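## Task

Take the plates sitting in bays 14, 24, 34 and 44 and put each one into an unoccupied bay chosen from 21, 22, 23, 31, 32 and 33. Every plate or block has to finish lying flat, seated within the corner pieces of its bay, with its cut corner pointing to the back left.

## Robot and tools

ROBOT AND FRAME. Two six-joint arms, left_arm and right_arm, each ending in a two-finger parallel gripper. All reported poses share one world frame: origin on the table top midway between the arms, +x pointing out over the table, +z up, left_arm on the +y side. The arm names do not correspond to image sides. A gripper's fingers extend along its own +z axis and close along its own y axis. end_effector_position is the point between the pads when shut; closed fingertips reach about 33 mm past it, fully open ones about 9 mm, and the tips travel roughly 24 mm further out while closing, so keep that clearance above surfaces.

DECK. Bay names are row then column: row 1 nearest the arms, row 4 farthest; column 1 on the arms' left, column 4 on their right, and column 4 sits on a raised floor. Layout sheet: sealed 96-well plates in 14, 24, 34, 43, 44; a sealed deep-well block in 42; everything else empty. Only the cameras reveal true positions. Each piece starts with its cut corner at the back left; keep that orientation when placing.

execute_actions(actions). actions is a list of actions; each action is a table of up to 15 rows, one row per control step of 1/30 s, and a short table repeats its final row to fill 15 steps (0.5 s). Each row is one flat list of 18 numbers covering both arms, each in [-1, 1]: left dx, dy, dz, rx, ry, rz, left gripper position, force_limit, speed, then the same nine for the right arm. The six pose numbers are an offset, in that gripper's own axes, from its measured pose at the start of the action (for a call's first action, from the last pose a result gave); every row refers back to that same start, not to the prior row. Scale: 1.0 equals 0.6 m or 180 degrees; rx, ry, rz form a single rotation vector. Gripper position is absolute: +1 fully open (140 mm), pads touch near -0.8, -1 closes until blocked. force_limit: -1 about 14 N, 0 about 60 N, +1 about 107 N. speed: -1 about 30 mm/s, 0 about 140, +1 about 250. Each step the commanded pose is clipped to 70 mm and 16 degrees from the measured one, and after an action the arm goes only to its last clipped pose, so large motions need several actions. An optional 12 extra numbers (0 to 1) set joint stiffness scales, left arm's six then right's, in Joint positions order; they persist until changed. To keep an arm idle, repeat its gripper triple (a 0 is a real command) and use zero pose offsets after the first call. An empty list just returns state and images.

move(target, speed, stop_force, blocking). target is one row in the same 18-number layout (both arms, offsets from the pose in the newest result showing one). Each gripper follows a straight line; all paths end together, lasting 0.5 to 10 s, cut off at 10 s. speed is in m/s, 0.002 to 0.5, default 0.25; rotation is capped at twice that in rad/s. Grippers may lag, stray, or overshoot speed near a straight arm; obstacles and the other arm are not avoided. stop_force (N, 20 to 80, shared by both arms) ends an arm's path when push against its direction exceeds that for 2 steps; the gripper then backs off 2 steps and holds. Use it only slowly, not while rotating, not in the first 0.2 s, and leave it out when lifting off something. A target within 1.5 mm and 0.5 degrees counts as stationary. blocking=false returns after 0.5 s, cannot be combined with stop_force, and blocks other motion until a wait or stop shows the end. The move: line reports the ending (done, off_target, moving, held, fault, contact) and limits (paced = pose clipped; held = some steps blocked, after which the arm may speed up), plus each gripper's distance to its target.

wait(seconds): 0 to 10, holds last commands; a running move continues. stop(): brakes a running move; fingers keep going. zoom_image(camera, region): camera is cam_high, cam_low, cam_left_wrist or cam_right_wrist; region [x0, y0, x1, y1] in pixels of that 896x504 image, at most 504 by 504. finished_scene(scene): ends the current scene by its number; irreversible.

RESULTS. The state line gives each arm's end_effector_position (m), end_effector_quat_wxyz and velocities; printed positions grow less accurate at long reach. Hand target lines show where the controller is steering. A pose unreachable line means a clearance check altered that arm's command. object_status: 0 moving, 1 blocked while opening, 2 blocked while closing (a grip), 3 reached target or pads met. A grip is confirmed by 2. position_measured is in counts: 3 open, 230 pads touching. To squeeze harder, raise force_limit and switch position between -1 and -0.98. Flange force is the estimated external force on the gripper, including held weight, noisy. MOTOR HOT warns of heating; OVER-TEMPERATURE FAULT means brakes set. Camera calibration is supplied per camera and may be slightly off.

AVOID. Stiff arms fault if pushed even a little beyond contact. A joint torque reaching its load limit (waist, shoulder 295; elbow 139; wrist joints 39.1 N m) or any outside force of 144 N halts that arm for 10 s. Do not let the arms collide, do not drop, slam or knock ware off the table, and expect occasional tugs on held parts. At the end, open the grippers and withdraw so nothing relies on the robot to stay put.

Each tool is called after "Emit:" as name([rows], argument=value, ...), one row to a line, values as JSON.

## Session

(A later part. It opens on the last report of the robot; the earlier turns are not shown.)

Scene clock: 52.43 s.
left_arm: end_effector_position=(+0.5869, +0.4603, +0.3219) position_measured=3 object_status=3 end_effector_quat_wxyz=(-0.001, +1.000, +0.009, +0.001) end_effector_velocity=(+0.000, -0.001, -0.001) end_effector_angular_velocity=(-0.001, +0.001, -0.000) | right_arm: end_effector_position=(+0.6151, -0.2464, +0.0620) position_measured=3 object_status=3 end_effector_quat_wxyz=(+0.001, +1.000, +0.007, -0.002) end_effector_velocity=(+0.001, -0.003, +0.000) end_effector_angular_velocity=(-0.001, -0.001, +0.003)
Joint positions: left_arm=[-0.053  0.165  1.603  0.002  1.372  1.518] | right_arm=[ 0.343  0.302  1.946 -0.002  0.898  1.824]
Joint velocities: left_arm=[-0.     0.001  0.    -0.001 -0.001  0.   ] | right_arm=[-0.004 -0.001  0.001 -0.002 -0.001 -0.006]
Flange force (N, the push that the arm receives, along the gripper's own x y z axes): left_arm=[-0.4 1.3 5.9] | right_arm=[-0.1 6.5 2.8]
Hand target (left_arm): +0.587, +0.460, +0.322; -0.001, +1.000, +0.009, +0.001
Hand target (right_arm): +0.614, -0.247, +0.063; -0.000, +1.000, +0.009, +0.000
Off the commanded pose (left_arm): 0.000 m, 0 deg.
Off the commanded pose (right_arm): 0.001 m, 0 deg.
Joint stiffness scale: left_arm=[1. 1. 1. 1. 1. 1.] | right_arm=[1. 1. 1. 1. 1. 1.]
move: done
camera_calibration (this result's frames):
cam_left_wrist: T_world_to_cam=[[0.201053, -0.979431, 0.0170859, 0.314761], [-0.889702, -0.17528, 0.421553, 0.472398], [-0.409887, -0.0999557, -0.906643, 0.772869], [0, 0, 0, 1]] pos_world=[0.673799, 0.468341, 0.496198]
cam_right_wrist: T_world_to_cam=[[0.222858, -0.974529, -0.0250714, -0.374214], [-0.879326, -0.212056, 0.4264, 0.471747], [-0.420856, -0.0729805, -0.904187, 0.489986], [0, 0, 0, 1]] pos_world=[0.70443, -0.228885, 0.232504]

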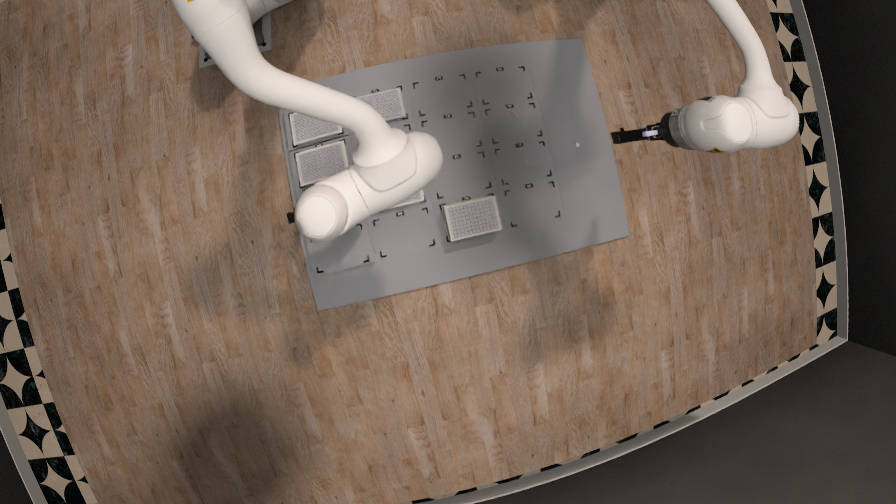

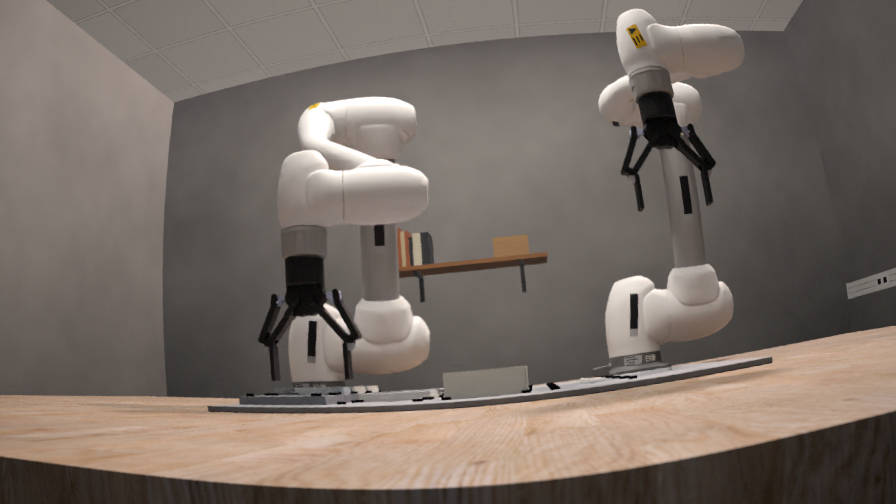

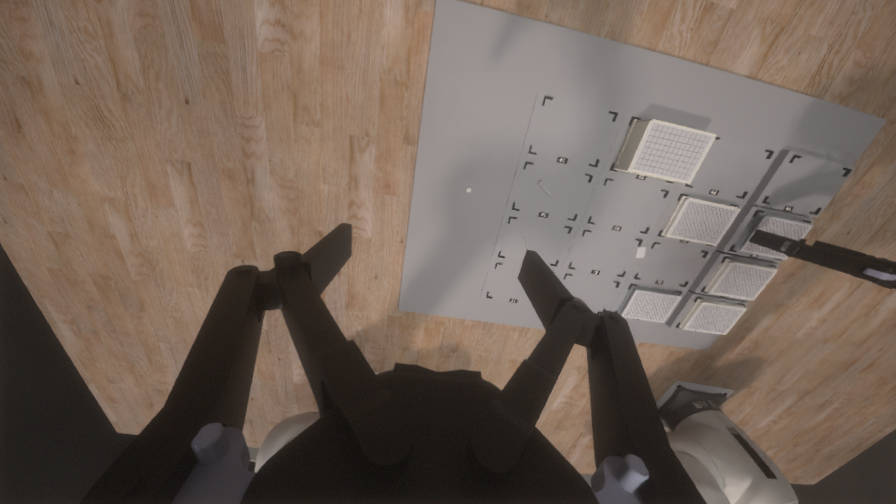

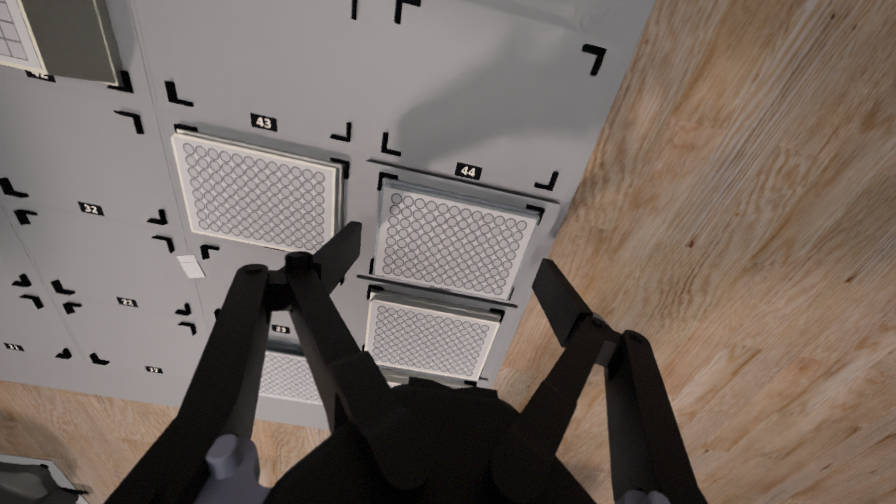

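Emit:
move(target=[0,0,0,0,0,0,1,0,0,0,0,0.036,0,0,0,1,0,0], speed=0.05)

Emit:
move(target=[0,0,0,0,0,0,1,0,0,0,0,-0.004,0,0,0,-1,0,-0.6], speed=0.05)

Emit:
zoom_image(camera="cam_right_wrist", region=[314,130,614,340])

Scene clock: 56.33 s.
left_arm: end_effector_position=(+0.5869, +0.4603, +0.3219) position_measured=3 object_status=3 end_effector_quat_wxyz=(-0.001, +1.000, +0.009, +0.001) end_effector_velocity=(+0.000, +0.000, -0.000) end_effector_angular_velocity=(+0.000, -0.001, +0.001) | right_arm: end_effector_position=(+0.6169, -0.2462, +0.0452) position_measured=3 object_status=3 end_effector_quat_wxyz=(+0.001, +1.000, +0.007, +0.000) end_effector_velocity=(+0.001, +0.001, -0.001) end_effector_angular_velocity=(+0.002, -0.002, -0.000)
Joint positions: left_arm=[-0.053  0.165  1.603  0.002  1.372  1.518] | right_arm=[ 0.343  0.321  1.957 -0.002  0.864  1.824]
Joint velocities: left_arm=[-0.    -0.     0.     0.    -0.001 -0.001] | right_arm=[ 0.001  0.002 -0.     0.002 -0.004 -0.   ]
Flange force (N, the push that the arm receives, along the gripper's own x y z axes): left_arm=[0.1 1.0 5.7] | right_arm=[-1.1 10.2 -1.1]
Hand target (left_arm): +0.587, +0.460, +0.322; -0.001, +1.000, +0.009, +0.001
Hand target (right_arm): +0.615, -0.246, +0.040; +0.001, +1.000, +0.007, -0.002
Off the commanded pose (left_arm): 0.000 m, 0 deg.
Off the commanded pose (right_arm): 0.005 m, 0 deg.
Joint stiffness scale: left_arm=[1. 1. 1. 1. 1. 1.] | right_arm=[1. 1. 1. 1. 1. 1.]
move: off_target (right_arm)
camera_calibration (this result's frames):
cam_left_wrist: T_world_to_cam=[[0.201053, -0.979431, 0.0170861, 0.31476], [-0.889702, -0.17528, 0.421553, 0.472398], [-0.409887, -0.0999558, -0.906643, 0.772869], [0, 0, 0, 1]] pos_world=[0.6738, 0.468341, 0.496198]
cam_right_wrist: T_world_to_cam=[[0.22334, -0.974413, -0.0252817, -0.375048], [-0.880858, -0.212867, 0.422819, 0.481407], [-0.417382, -0.0721627, -0.905861, 0.473695], [0, 0, 0, 1]] pos_world=[0.705526, -0.228793, 0.216072]

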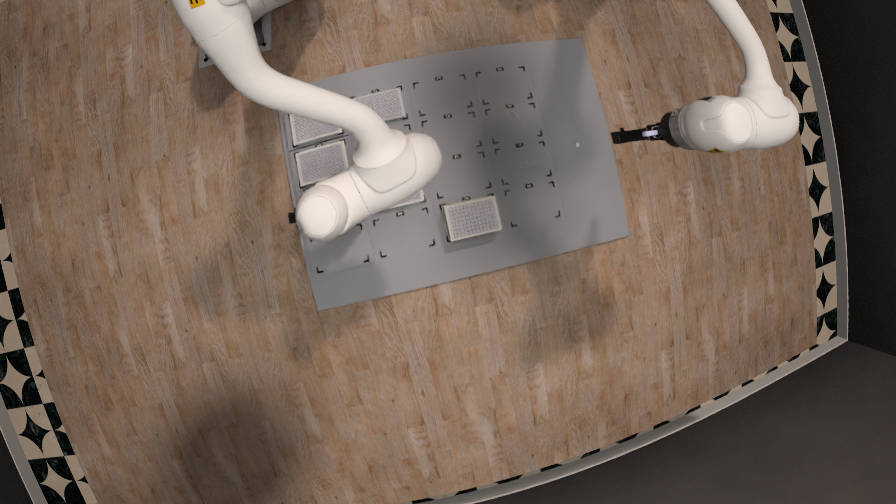

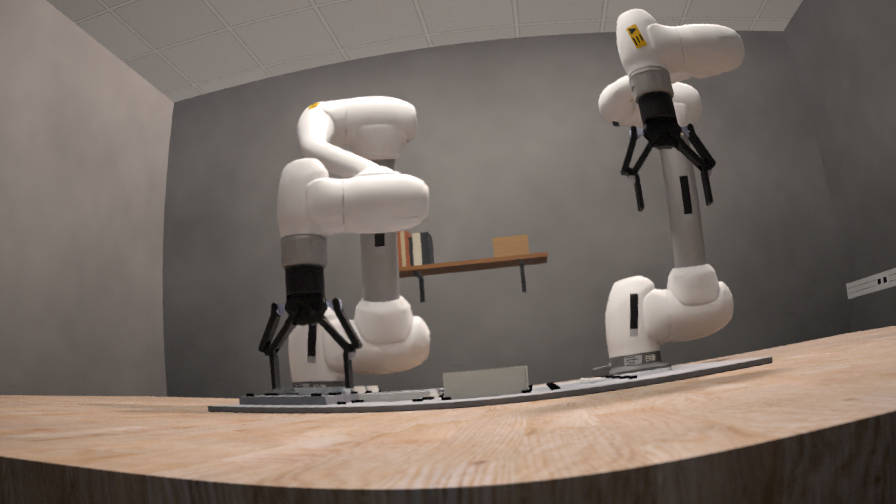

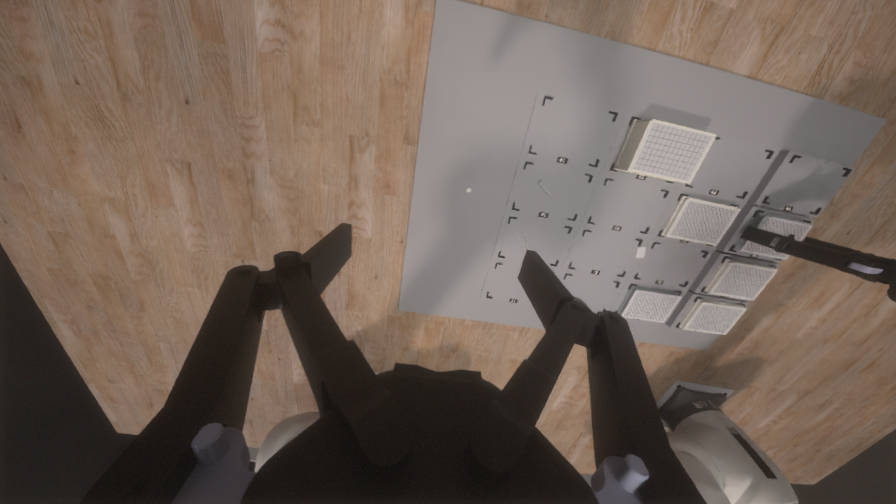

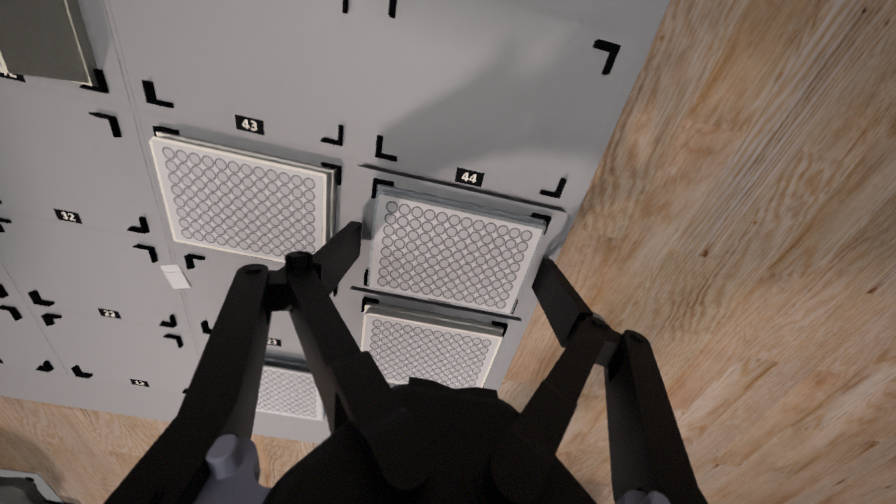

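Scene clock: 57.03 s.
left_arm: end_effector_position=(+0.5869, +0.4603, +0.3219) position_measured=3 object_status=3 end_effector_quat_wxyz=(-0.001, +1.000, +0.009, +0.001) end_effector_velocity=(+0.000, -0.000, -0.000) end_effector_angular_velocity=(-0.000, +0.000, +0.000) | right_arm: end_effector_position=(+0.6169, -0.2463, +0.0462) position_measured=39 object_status=2 end_effector_quat_wxyz=(+0.001, +1.000, +0.007, +0.000) end_effector_velocity=(+0.000, -0.001, +0.000) end_effector_angular_velocity=(-0.000, -0.001, -0.001)
Joint positions: left_arm=[-0.053  0.165  1.603  0.002  1.372  1.518] | right_arm=[ 0.343  0.32   1.956 -0.003  0.865  1.824]
Joint velocities: left_arm=[-0.  0.  0. -0. -0. -0.] | right_arm=[-0.001  0.    -0.    -0.001  0.     0.   ]
Flange force (N, the push that the arm receives, along the gripper's own x y z axes): left_arm=[-0.2 0.9 5.1] | right_arm=[-0.2 14.4 -23.2]
Hand target (left_arm): +0.587, +0.460, +0.322; -0.001, +1.000, +0.009, +0.001
Hand target (right_arm): +0.617, -0.246, +0.048; +0.001, +1.000, +0.007, +0.000
Off the commanded pose (left_arm): 0.000 m, 0 deg.
Off the commanded pose (right_arm): 0.001 m, 0 deg.
Joint stiffness scale: left_arm=[1. 1. 1. 1. 1. 1.] | right_arm=[1. 1. 1. 1. 1. 1.]
move: done
camera_calibration (this result's frames):
cam_right_wrist: T_world_to_cam=[[0.223647, -0.974353, -0.0248791, -0.375371], [-0.880882, -0.212986, 0.42271, 0.481018], [-0.417167, -0.0726223, -0.905923, 0.474321], [0, 0, 0, 1]] pos_world=[0.705542, -0.228847, 0.217029]

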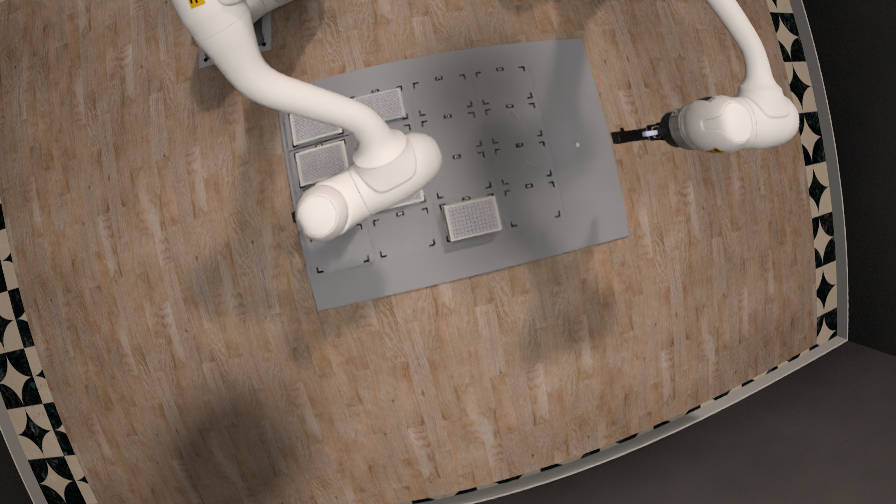

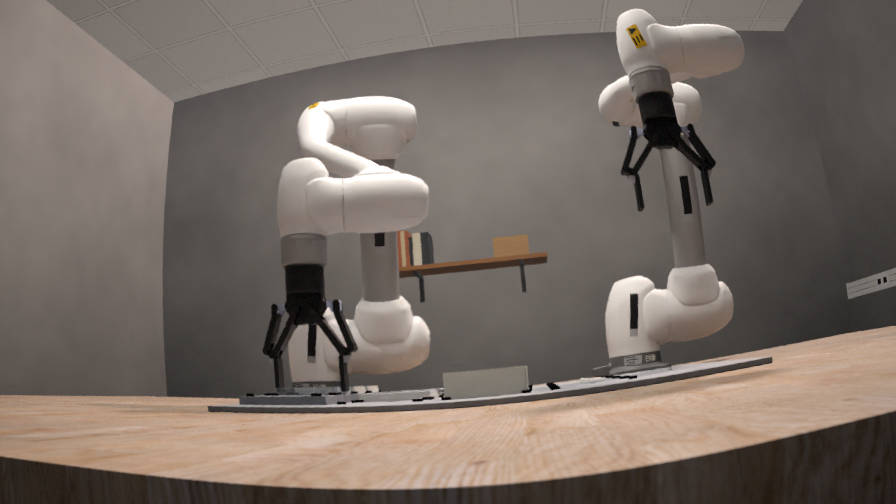

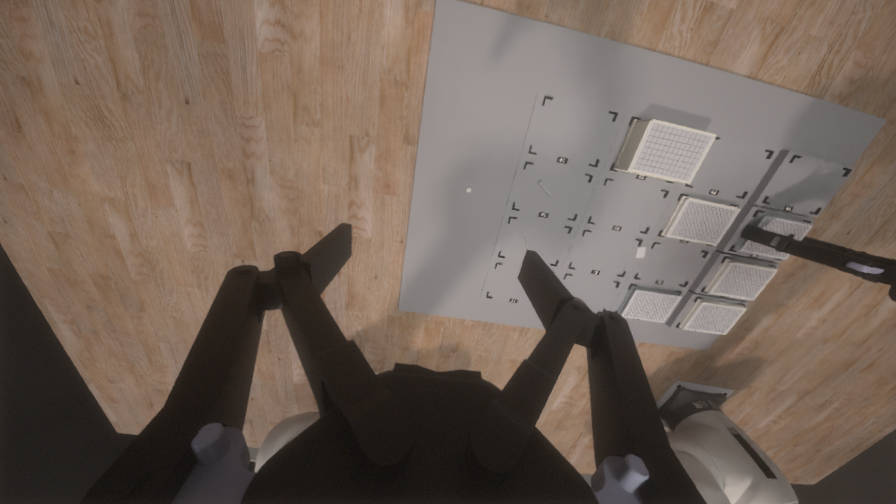

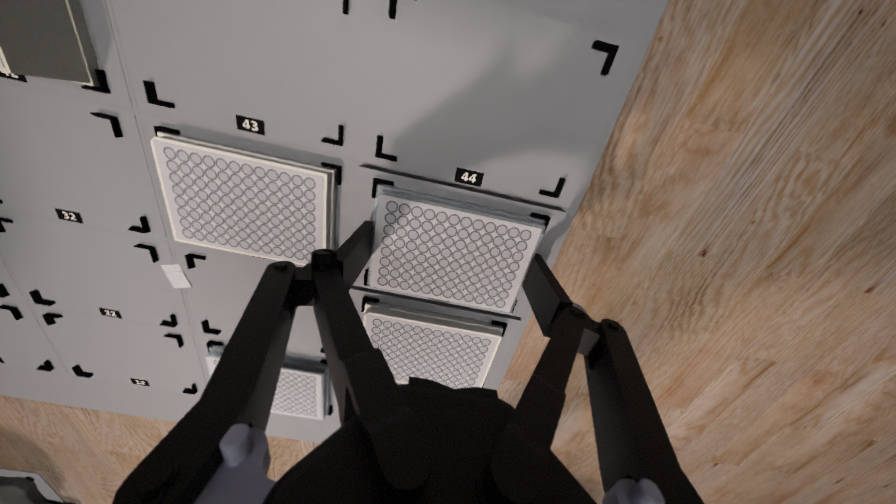

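Region (314, 130, 614, 340) of cam_right_wrist's 896x504 image, scaled by 1.680, with more detail than that image has; it fills the top 353 rows of this view, and the rest is white.

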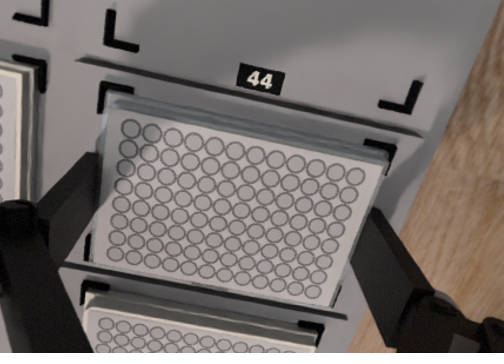

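Emit:
move(target=[0,0,0,0,0,0,1,0,0,0,0,-0.036,0,0,0,-1,0,-0.6], speed=0.1)

Emit:
move(target=[0,0,0,0,0,0,1,0,0,0.0077,-0.547,0,0,0,0.002,-1,0,-0.6], speed=0.35)

Scene clock: 60.27 s.
left_arm: end_effector_position=(+0.5869, +0.4603, +0.3219) position_measured=3 object_status=3 end_effector_quat_wxyz=(-0.001, +1.000, +0.009, +0.001) end_effector_velocity=(+0.000, +0.000, -0.001) end_effector_angular_velocity=(+0.001, +0.001, -0.001) | right_arm: end_effector_position=(+0.6153, -0.2468, +0.0629) position_measured=40 object_status=2 end_effector_quat_wxyz=(+0.002, +1.000, +0.007, -0.002) end_effector_velocity=(+0.000, -0.000, +0.002) end_effector_angular_velocity=(-0.000, +0.001, -0.000)
Joint positions: left_arm=[-0.053  0.165  1.603  0.002  1.372  1.518] | right_arm=[ 0.343  0.301  1.945 -0.003  0.9    1.824]
Joint velocities: left_arm=[-0.     0.002 -0.     0.001 -0.     0.   ] | right_arm=[-0.    -0.002 -0.002 -0.     0.005  0.   ]
Flange force (N, the push that the arm receives, along the gripper's own x y z axes): left_arm=[0.4 2.2 5.6] | right_arm=[3.2 7.2 2.3]
Hand target (left_arm): +0.587, +0.460, +0.322; -0.001, +1.000, +0.009, +0.001
Hand target (right_arm): +0.617, -0.246, +0.068; +0.001, +1.000, +0.007, +0.000
Off the commanded pose (left_arm): 0.000 m, 0 deg.
Off the commanded pose (right_arm): 0.005 m, 0 deg.
Joint stiffness scale: left_arm=[1. 1. 1. 1. 1. 1.] | right_arm=[1. 1. 1. 1. 1. 1.]
move: off_target (right_arm)
camera_calibration (this result's frames):
cam_left_wrist: T_world_to_cam=[[0.201053, -0.979431, 0.0170859, 0.31476], [-0.889702, -0.17528, 0.421553, 0.472398], [-0.409887, -0.0999557, -0.906643, 0.772869], [0, 0, 0, 1]] pos_world=[0.6738, 0.468341, 0.496198]
cam_right_wrist: T_world_to_cam=[[0.223481, -0.974396, -0.0246631, -0.374964], [-0.879299, -0.21246, 0.426255, 0.471345], [-0.420581, -0.0735738, -0.904267, 0.490519], [0, 0, 0, 1]] pos_world=[0.704554, -0.229133, 0.233399]

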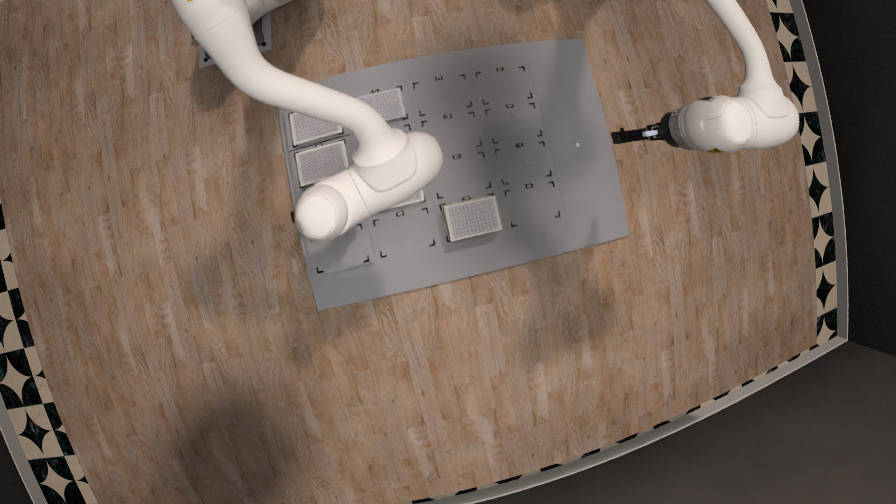

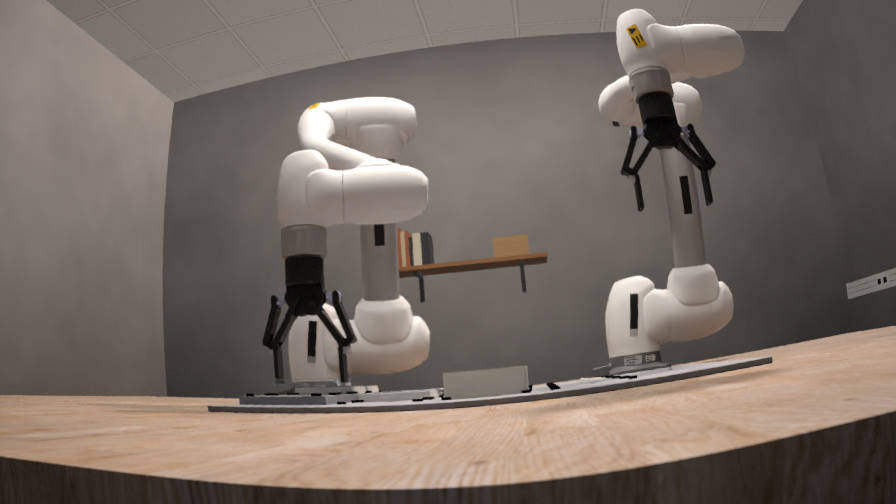

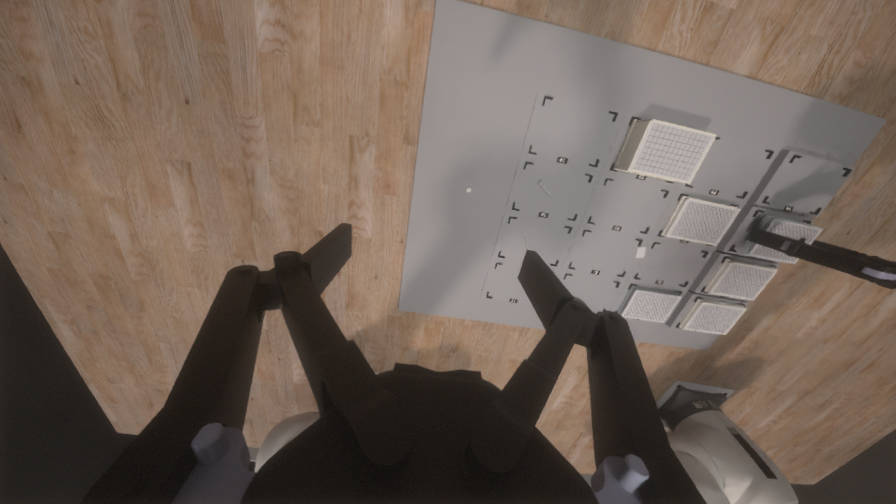

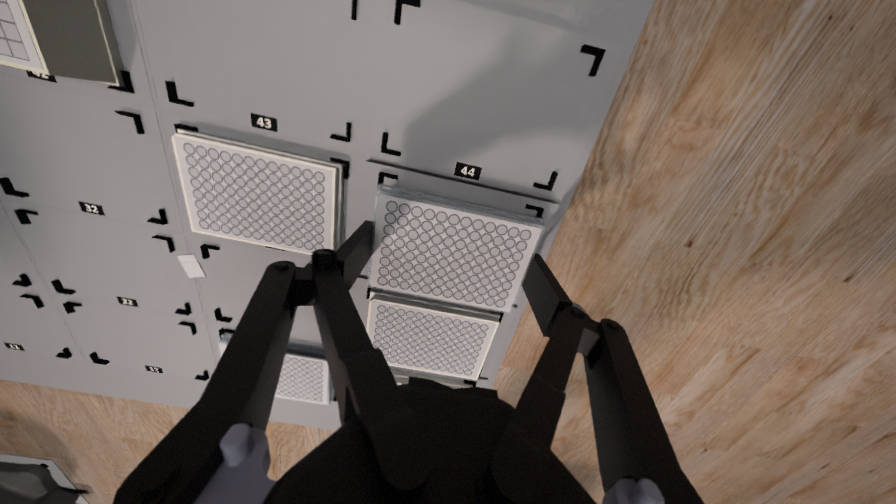

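Scene clock: 61.87 s.
left_arm: end_effector_position=(+0.5869, +0.4603, +0.3219) position_measured=3 object_status=3 end_effector_quat_wxyz=(-0.001, +1.000, +0.009, +0.001) end_effector_velocity=(+0.000, -0.000, -0.001) end_effector_angular_velocity=(-0.002, +0.001, +0.001) | right_arm: end_effector_position=(+0.6157, +0.0808, +0.0634) position_measured=40 object_status=2 end_effector_quat_wxyz=(-0.001, +1.000, +0.006, +0.000) end_effector_velocity=(+0.000, +0.002, +0.000) end_effector_angular_velocity=(-0.001, +0.000, -0.002)
Joint positions: left_arm=[-0.053  0.165  1.603  0.002  1.372  1.518] | right_arm=[0.759 0.524 1.6   0.002 1.017 2.239]
Joint velocities: left_arm=[ 0.     0.001 -0.    -0.002 -0.    -0.001] | right_arm=[ 0.002  0.002 -0.004 -0.     0.003  0.003]
Flange force (N, the push that the arm receives, along the gripper's own x y z axes): left_arm=[-1.2 1.1 5.6] | right_arm=[4.4 5.1 2.7]
Hand target (left_arm): +0.587, +0.460, +0.322; -0.001, +1.000, +0.009, +0.001
Hand target (right_arm): +0.616, +0.082, +0.062; +0.001, +1.000, +0.004, -0.001
Off the commanded pose (left_arm): 0.000 m, 0 deg.
Off the commanded pose (right_arm): 0.002 m, 0 deg.
Joint stiffness scale: left_arm=[1. 1. 1. 1. 1. 1.] | right_arm=[1. 1. 1. 1. 1. 1.]
move: done
camera_calibration (this result's frames):
cam_left_wrist: T_world_to_cam=[[0.201053, -0.979431, 0.0170861, 0.31476], [-0.889702, -0.17528, 0.421553, 0.472398], [-0.409887, -0.0999558, -0.906643, 0.772869], [0, 0, 0, 1]] pos_world=[0.673799, 0.468341, 0.496198]
cam_right_wrist: T_world_to_cam=[[0.221712, -0.974688, -0.0287578, -0.0545233], [-0.881066, -0.212878, 0.422381, 0.542473], [-0.417812, -0.0683092, -0.905962, 0.513205], [0, 0, 0, 1]] pos_world=[0.704466, 0.0973938, 0.234246]

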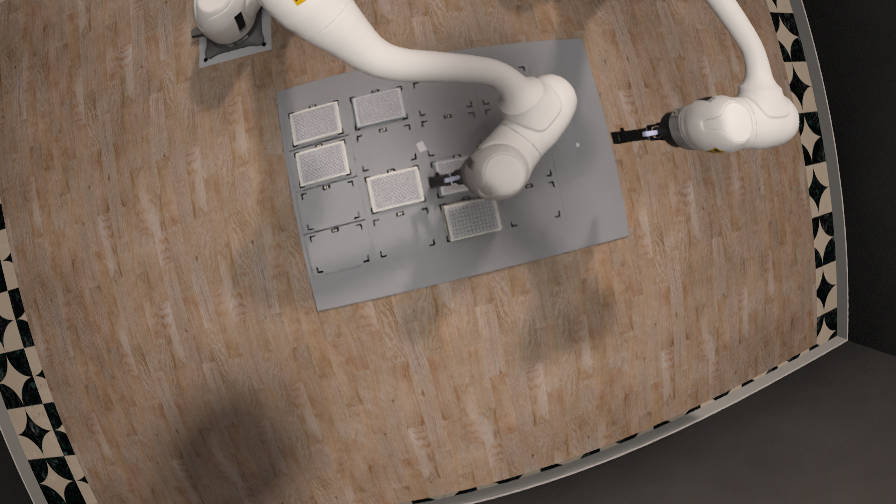

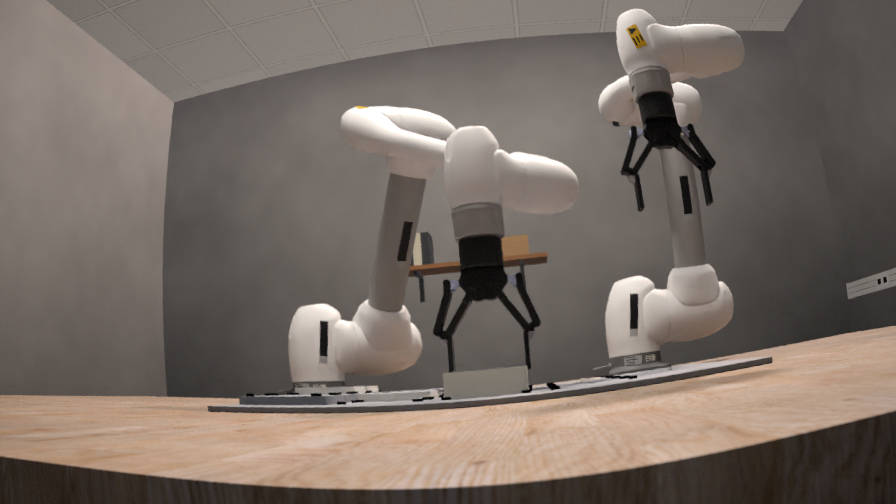

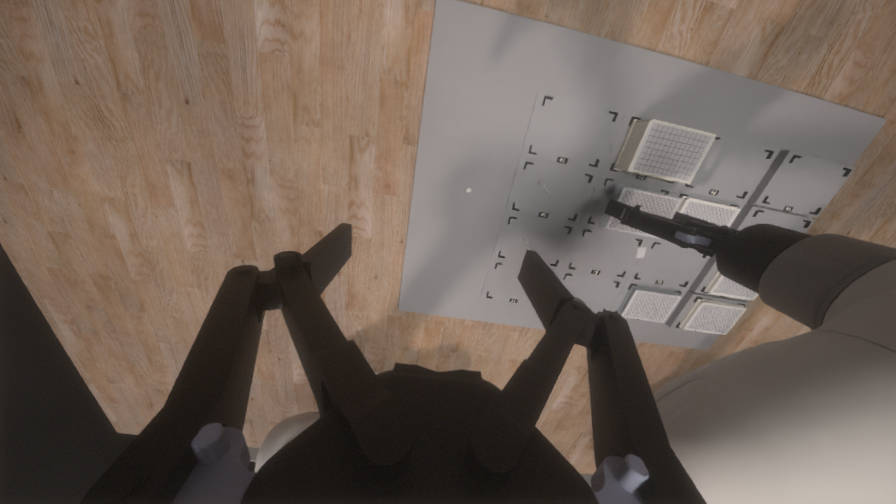

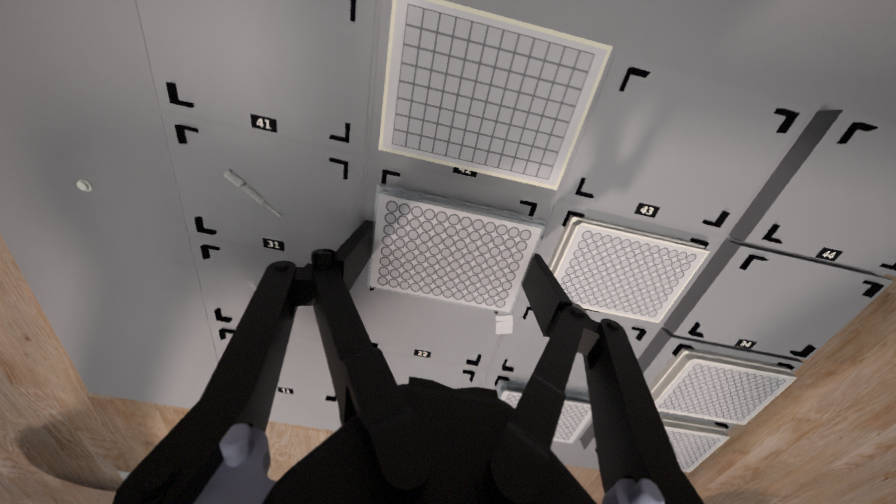

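Descend to ~0.040.

Emit:
move(target=[0,0,0,0,0,0,1,0,0,-0.001,-0.001,0.048,0,0,0,-1,0,-0.6], speed=0.06)

Emit:
zoom_image(camera="cam_right_wrist", region=[314,130,614,340])

Scene clock: 65.73 s.
left_arm: end_effector_position=(+0.5869, +0.4603, +0.3219) position_measured=3 object_status=3 end_effector_quat_wxyz=(-0.001, +1.000, +0.009, +0.001) end_effector_velocity=(+0.000, -0.001, +0.000) end_effector_angular_velocity=(-0.002, -0.001, -0.001) | right_arm: end_effector_position=(+0.6168, +0.0818, +0.0403) position_measured=40 object_status=2 end_effector_quat_wxyz=(-0.002, +1.000, +0.006, +0.002) end_effector_velocity=(+0.000, +0.001, -0.002) end_effector_angular_velocity=(+0.003, -0.000, -0.001)
Joint positions: left_arm=[-0.053  0.165  1.603  0.002  1.372  1.518] | right_arm=[0.759 0.544 1.614 0.002 0.978 2.239]
Joint velocities: left_arm=[-0.     0.    -0.    -0.002 -0.001  0.001] | right_arm=[-0.     0.002  0.001  0.002 -0.004 -0.   ]
Flange force (N, the push that the arm receives, along the gripper's own x y z axes): left_arm=[-0.4 0.9 5.6] | right_arm=[1.4 7.5 0.7]
Hand target (left_arm): +0.587, +0.460, +0.322; -0.001, +1.000, +0.009, +0.001
Hand target (right_arm): +0.615, +0.081, +0.035; -0.001, +1.000, +0.006, +0.000
Off the commanded pose (left_arm): 0.000 m, 0 deg.
Off the commanded pose (right_arm): 0.006 m, 0 deg.
Joint stiffness scale: left_arm=[1. 1. 1. 1. 1. 1.] | right_arm=[1. 1. 1. 1. 1. 1.]
move: off_target (right_arm)
camera_calibration (this result's frames):
cam_left_wrist: T_world_to_cam=[[0.201053, -0.979431, 0.0170861, 0.31476], [-0.889702, -0.17528, 0.421553, 0.472398], [-0.409887, -0.0999558, -0.906643, 0.772869], [0, 0, 0, 1]] pos_world=[0.673799, 0.468341, 0.496198]
cam_right_wrist: T_world_to_cam=[[0.221545, -0.974675, -0.0304435, -0.0542126], [-0.8824, -0.213664, 0.419188, 0.554454], [-0.415076, -0.0660056, -0.907389, 0.491031], [0, 0, 0, 1]] pos_world=[0.705076, 0.0980379, 0.211486]

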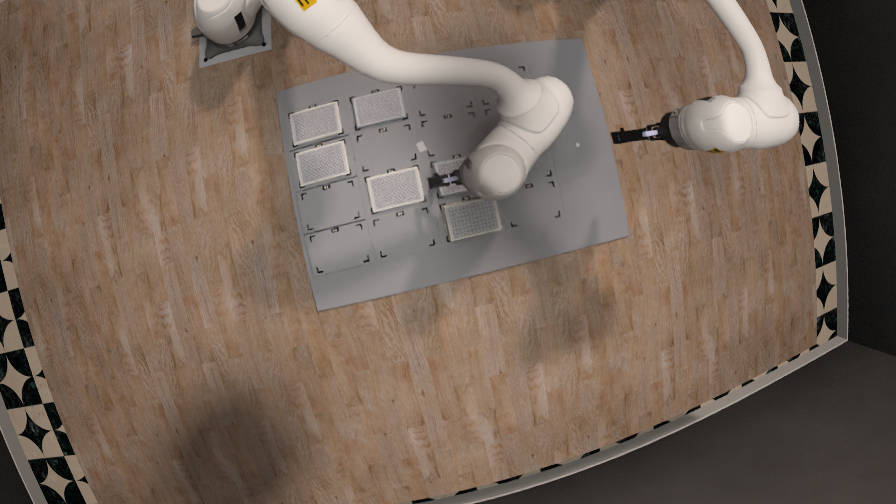

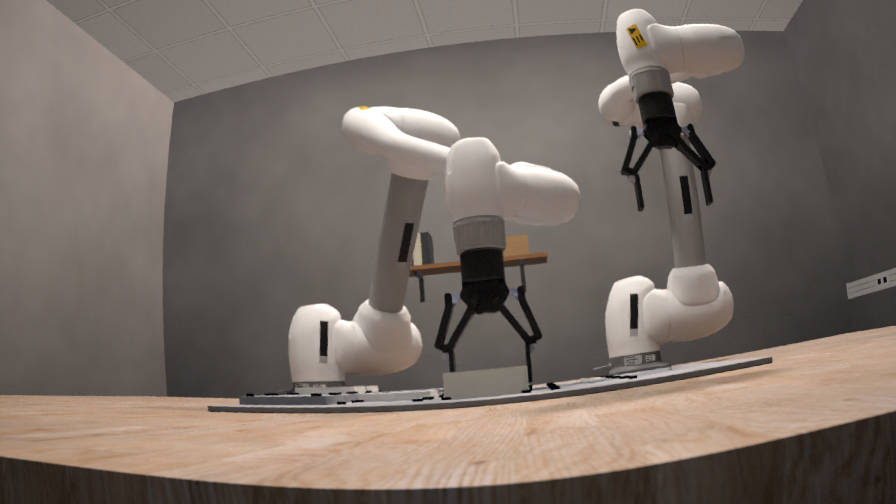

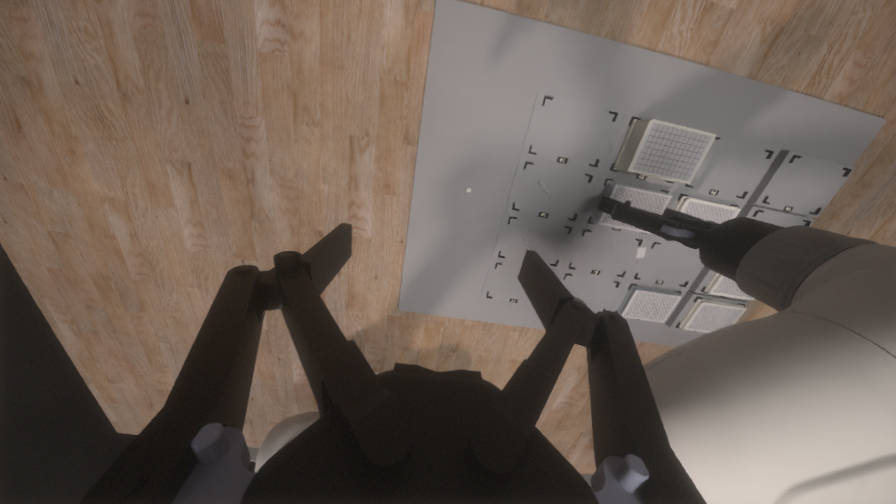

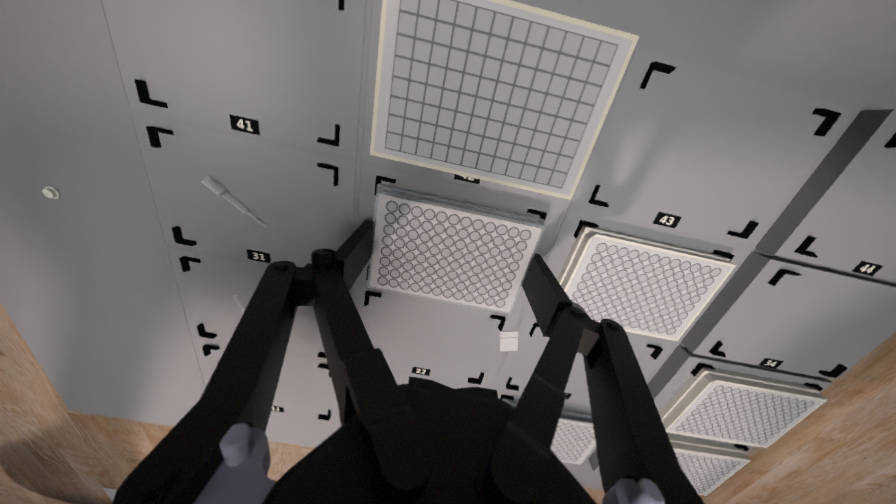

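Region (314, 130, 614, 340) of cam_right_wrist's 896x504 image, scaled by 1.680, with more detail than that image has; it fills the top 353 rows of this view, and the rest is white.

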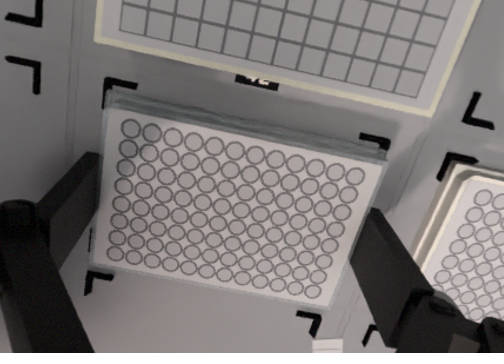

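Emit:
move(target=[0,0,0,0,0,0,1,0,0,-0.0025,0.0015,0.025,0,-0.001,0,-1,0,-0.6], speed=0.012, stop_force=20)

Emit:
zoom_image(camera="cam_right_wrist", region=[314,130,614,340])

Scene clock: 69.83 s.
left_arm: end_effector_position=(+0.5869, +0.4603, +0.3219) position_measured=3 object_status=3 end_effector_quat_wxyz=(-0.001, +1.000, +0.009, +0.001) end_effector_velocity=(+0.000, +0.000, -0.001) end_effector_angular_velocity=(+0.000, +0.001, -0.001) | right_arm: end_effector_position=(+0.6171, +0.0821, +0.0324) position_measured=40 object_status=2 end_effector_quat_wxyz=(-0.003, +1.000, +0.006, +0.002) end_effector_velocity=(+0.000, -0.001, -0.000) end_effector_angular_velocity=(-0.001, +0.000, -0.000)
Joint positions: left_arm=[-0.053  0.165  1.603  0.002  1.372  1.518] | right_arm=[0.759 0.551 1.62  0.002 0.963 2.239]
Joint velocities: left_arm=[ 0.     0.001 -0.    -0.    -0.     0.001] | right_arm=[-0.     0.     0.001 -0.    -0.    -0.   ]
Flange force (N, the push that the arm receives, along the gripper's own x y z axes): left_arm=[-0.4 1.4 5.7] | right_arm=[3.1 7.1 -8.4]
Hand target (left_arm): +0.587, +0.460, +0.322; -0.001, +1.000, +0.009, +0.001
Hand target (right_arm): +0.615, +0.081, +0.025; -0.002, +1.000, +0.006, +0.000
Off the commanded pose (left_arm): 0.000 m, 0 deg.
Off the commanded pose (right_arm): 0.007 m, 0 deg.
Joint stiffness scale: left_arm=[1. 1. 1. 1. 1. 1.] | right_arm=[1. 1. 1. 1. 1. 1.]
move: off_target (right_arm)
camera_calibration (this result's frames):
cam_left_wrist: T_world_to_cam=[[0.201053, -0.979431, 0.0170861, 0.31476], [-0.889703, -0.17528, 0.421552, 0.472398], [-0.409887, -0.0999558, -0.906643, 0.772869], [0, 0, 0, 1]] pos_world=[0.673799, 0.468341, 0.496198]
cam_right_wrist: T_world_to_cam=[[0.221579, -0.974637, -0.0314031, -0.0542879], [-0.883122, -0.214222, 0.417379, 0.558634], [-0.41352, -0.0647496, -0.90819, 0.482931], [0, 0, 0, 1]] pos_world=[0.705072, 0.0980301, 0.203726]

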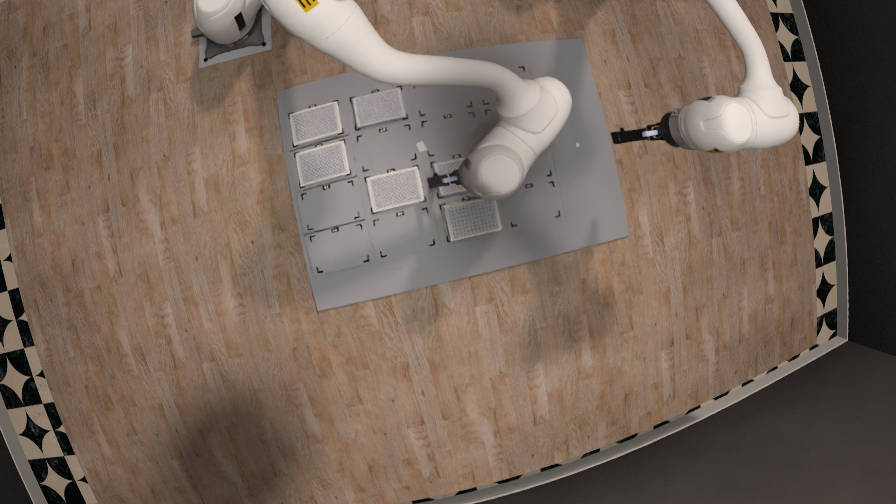

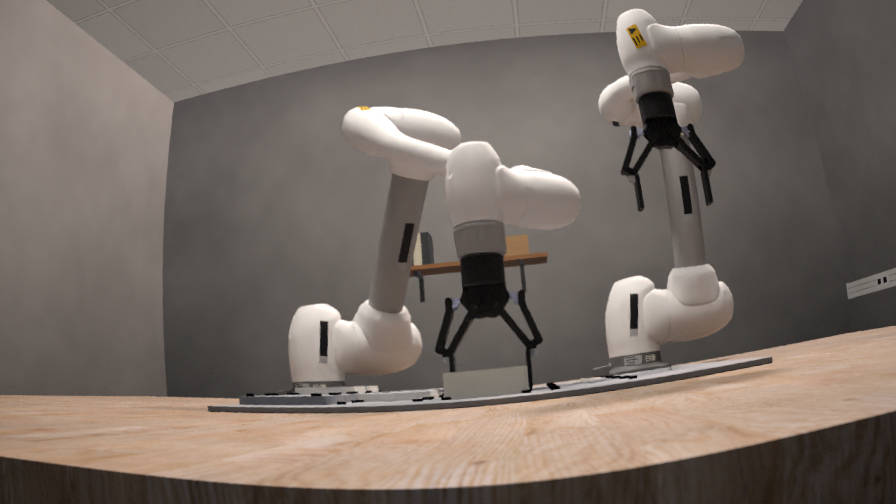

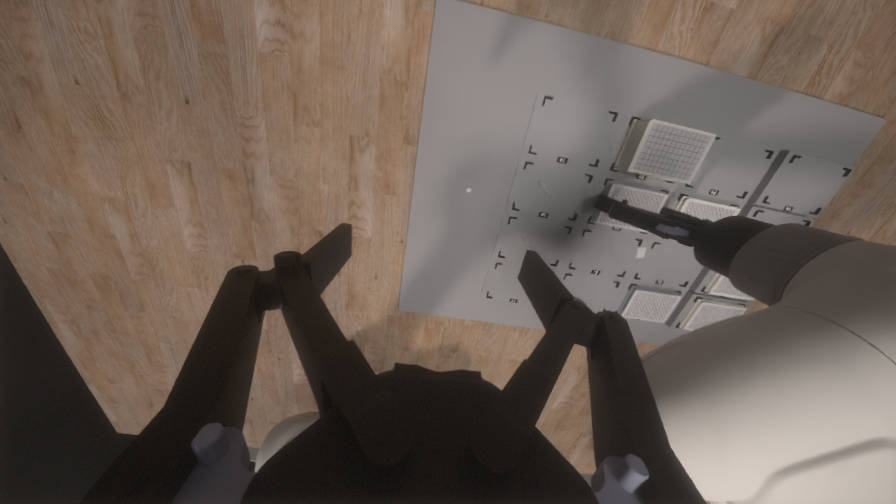

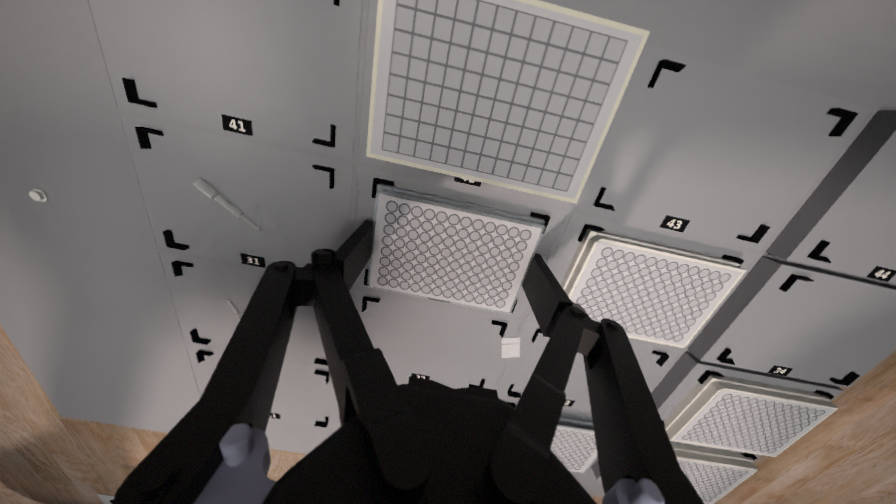

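Region (314, 130, 614, 340) of cam_right_wrist's 896x504 image, scaled by 1.680, with more detail than that image has; it fills the top 353 rows of this view, and the rest is white.

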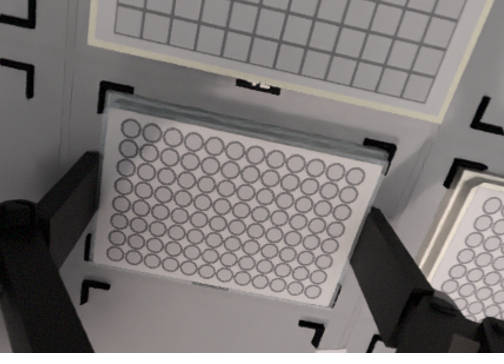

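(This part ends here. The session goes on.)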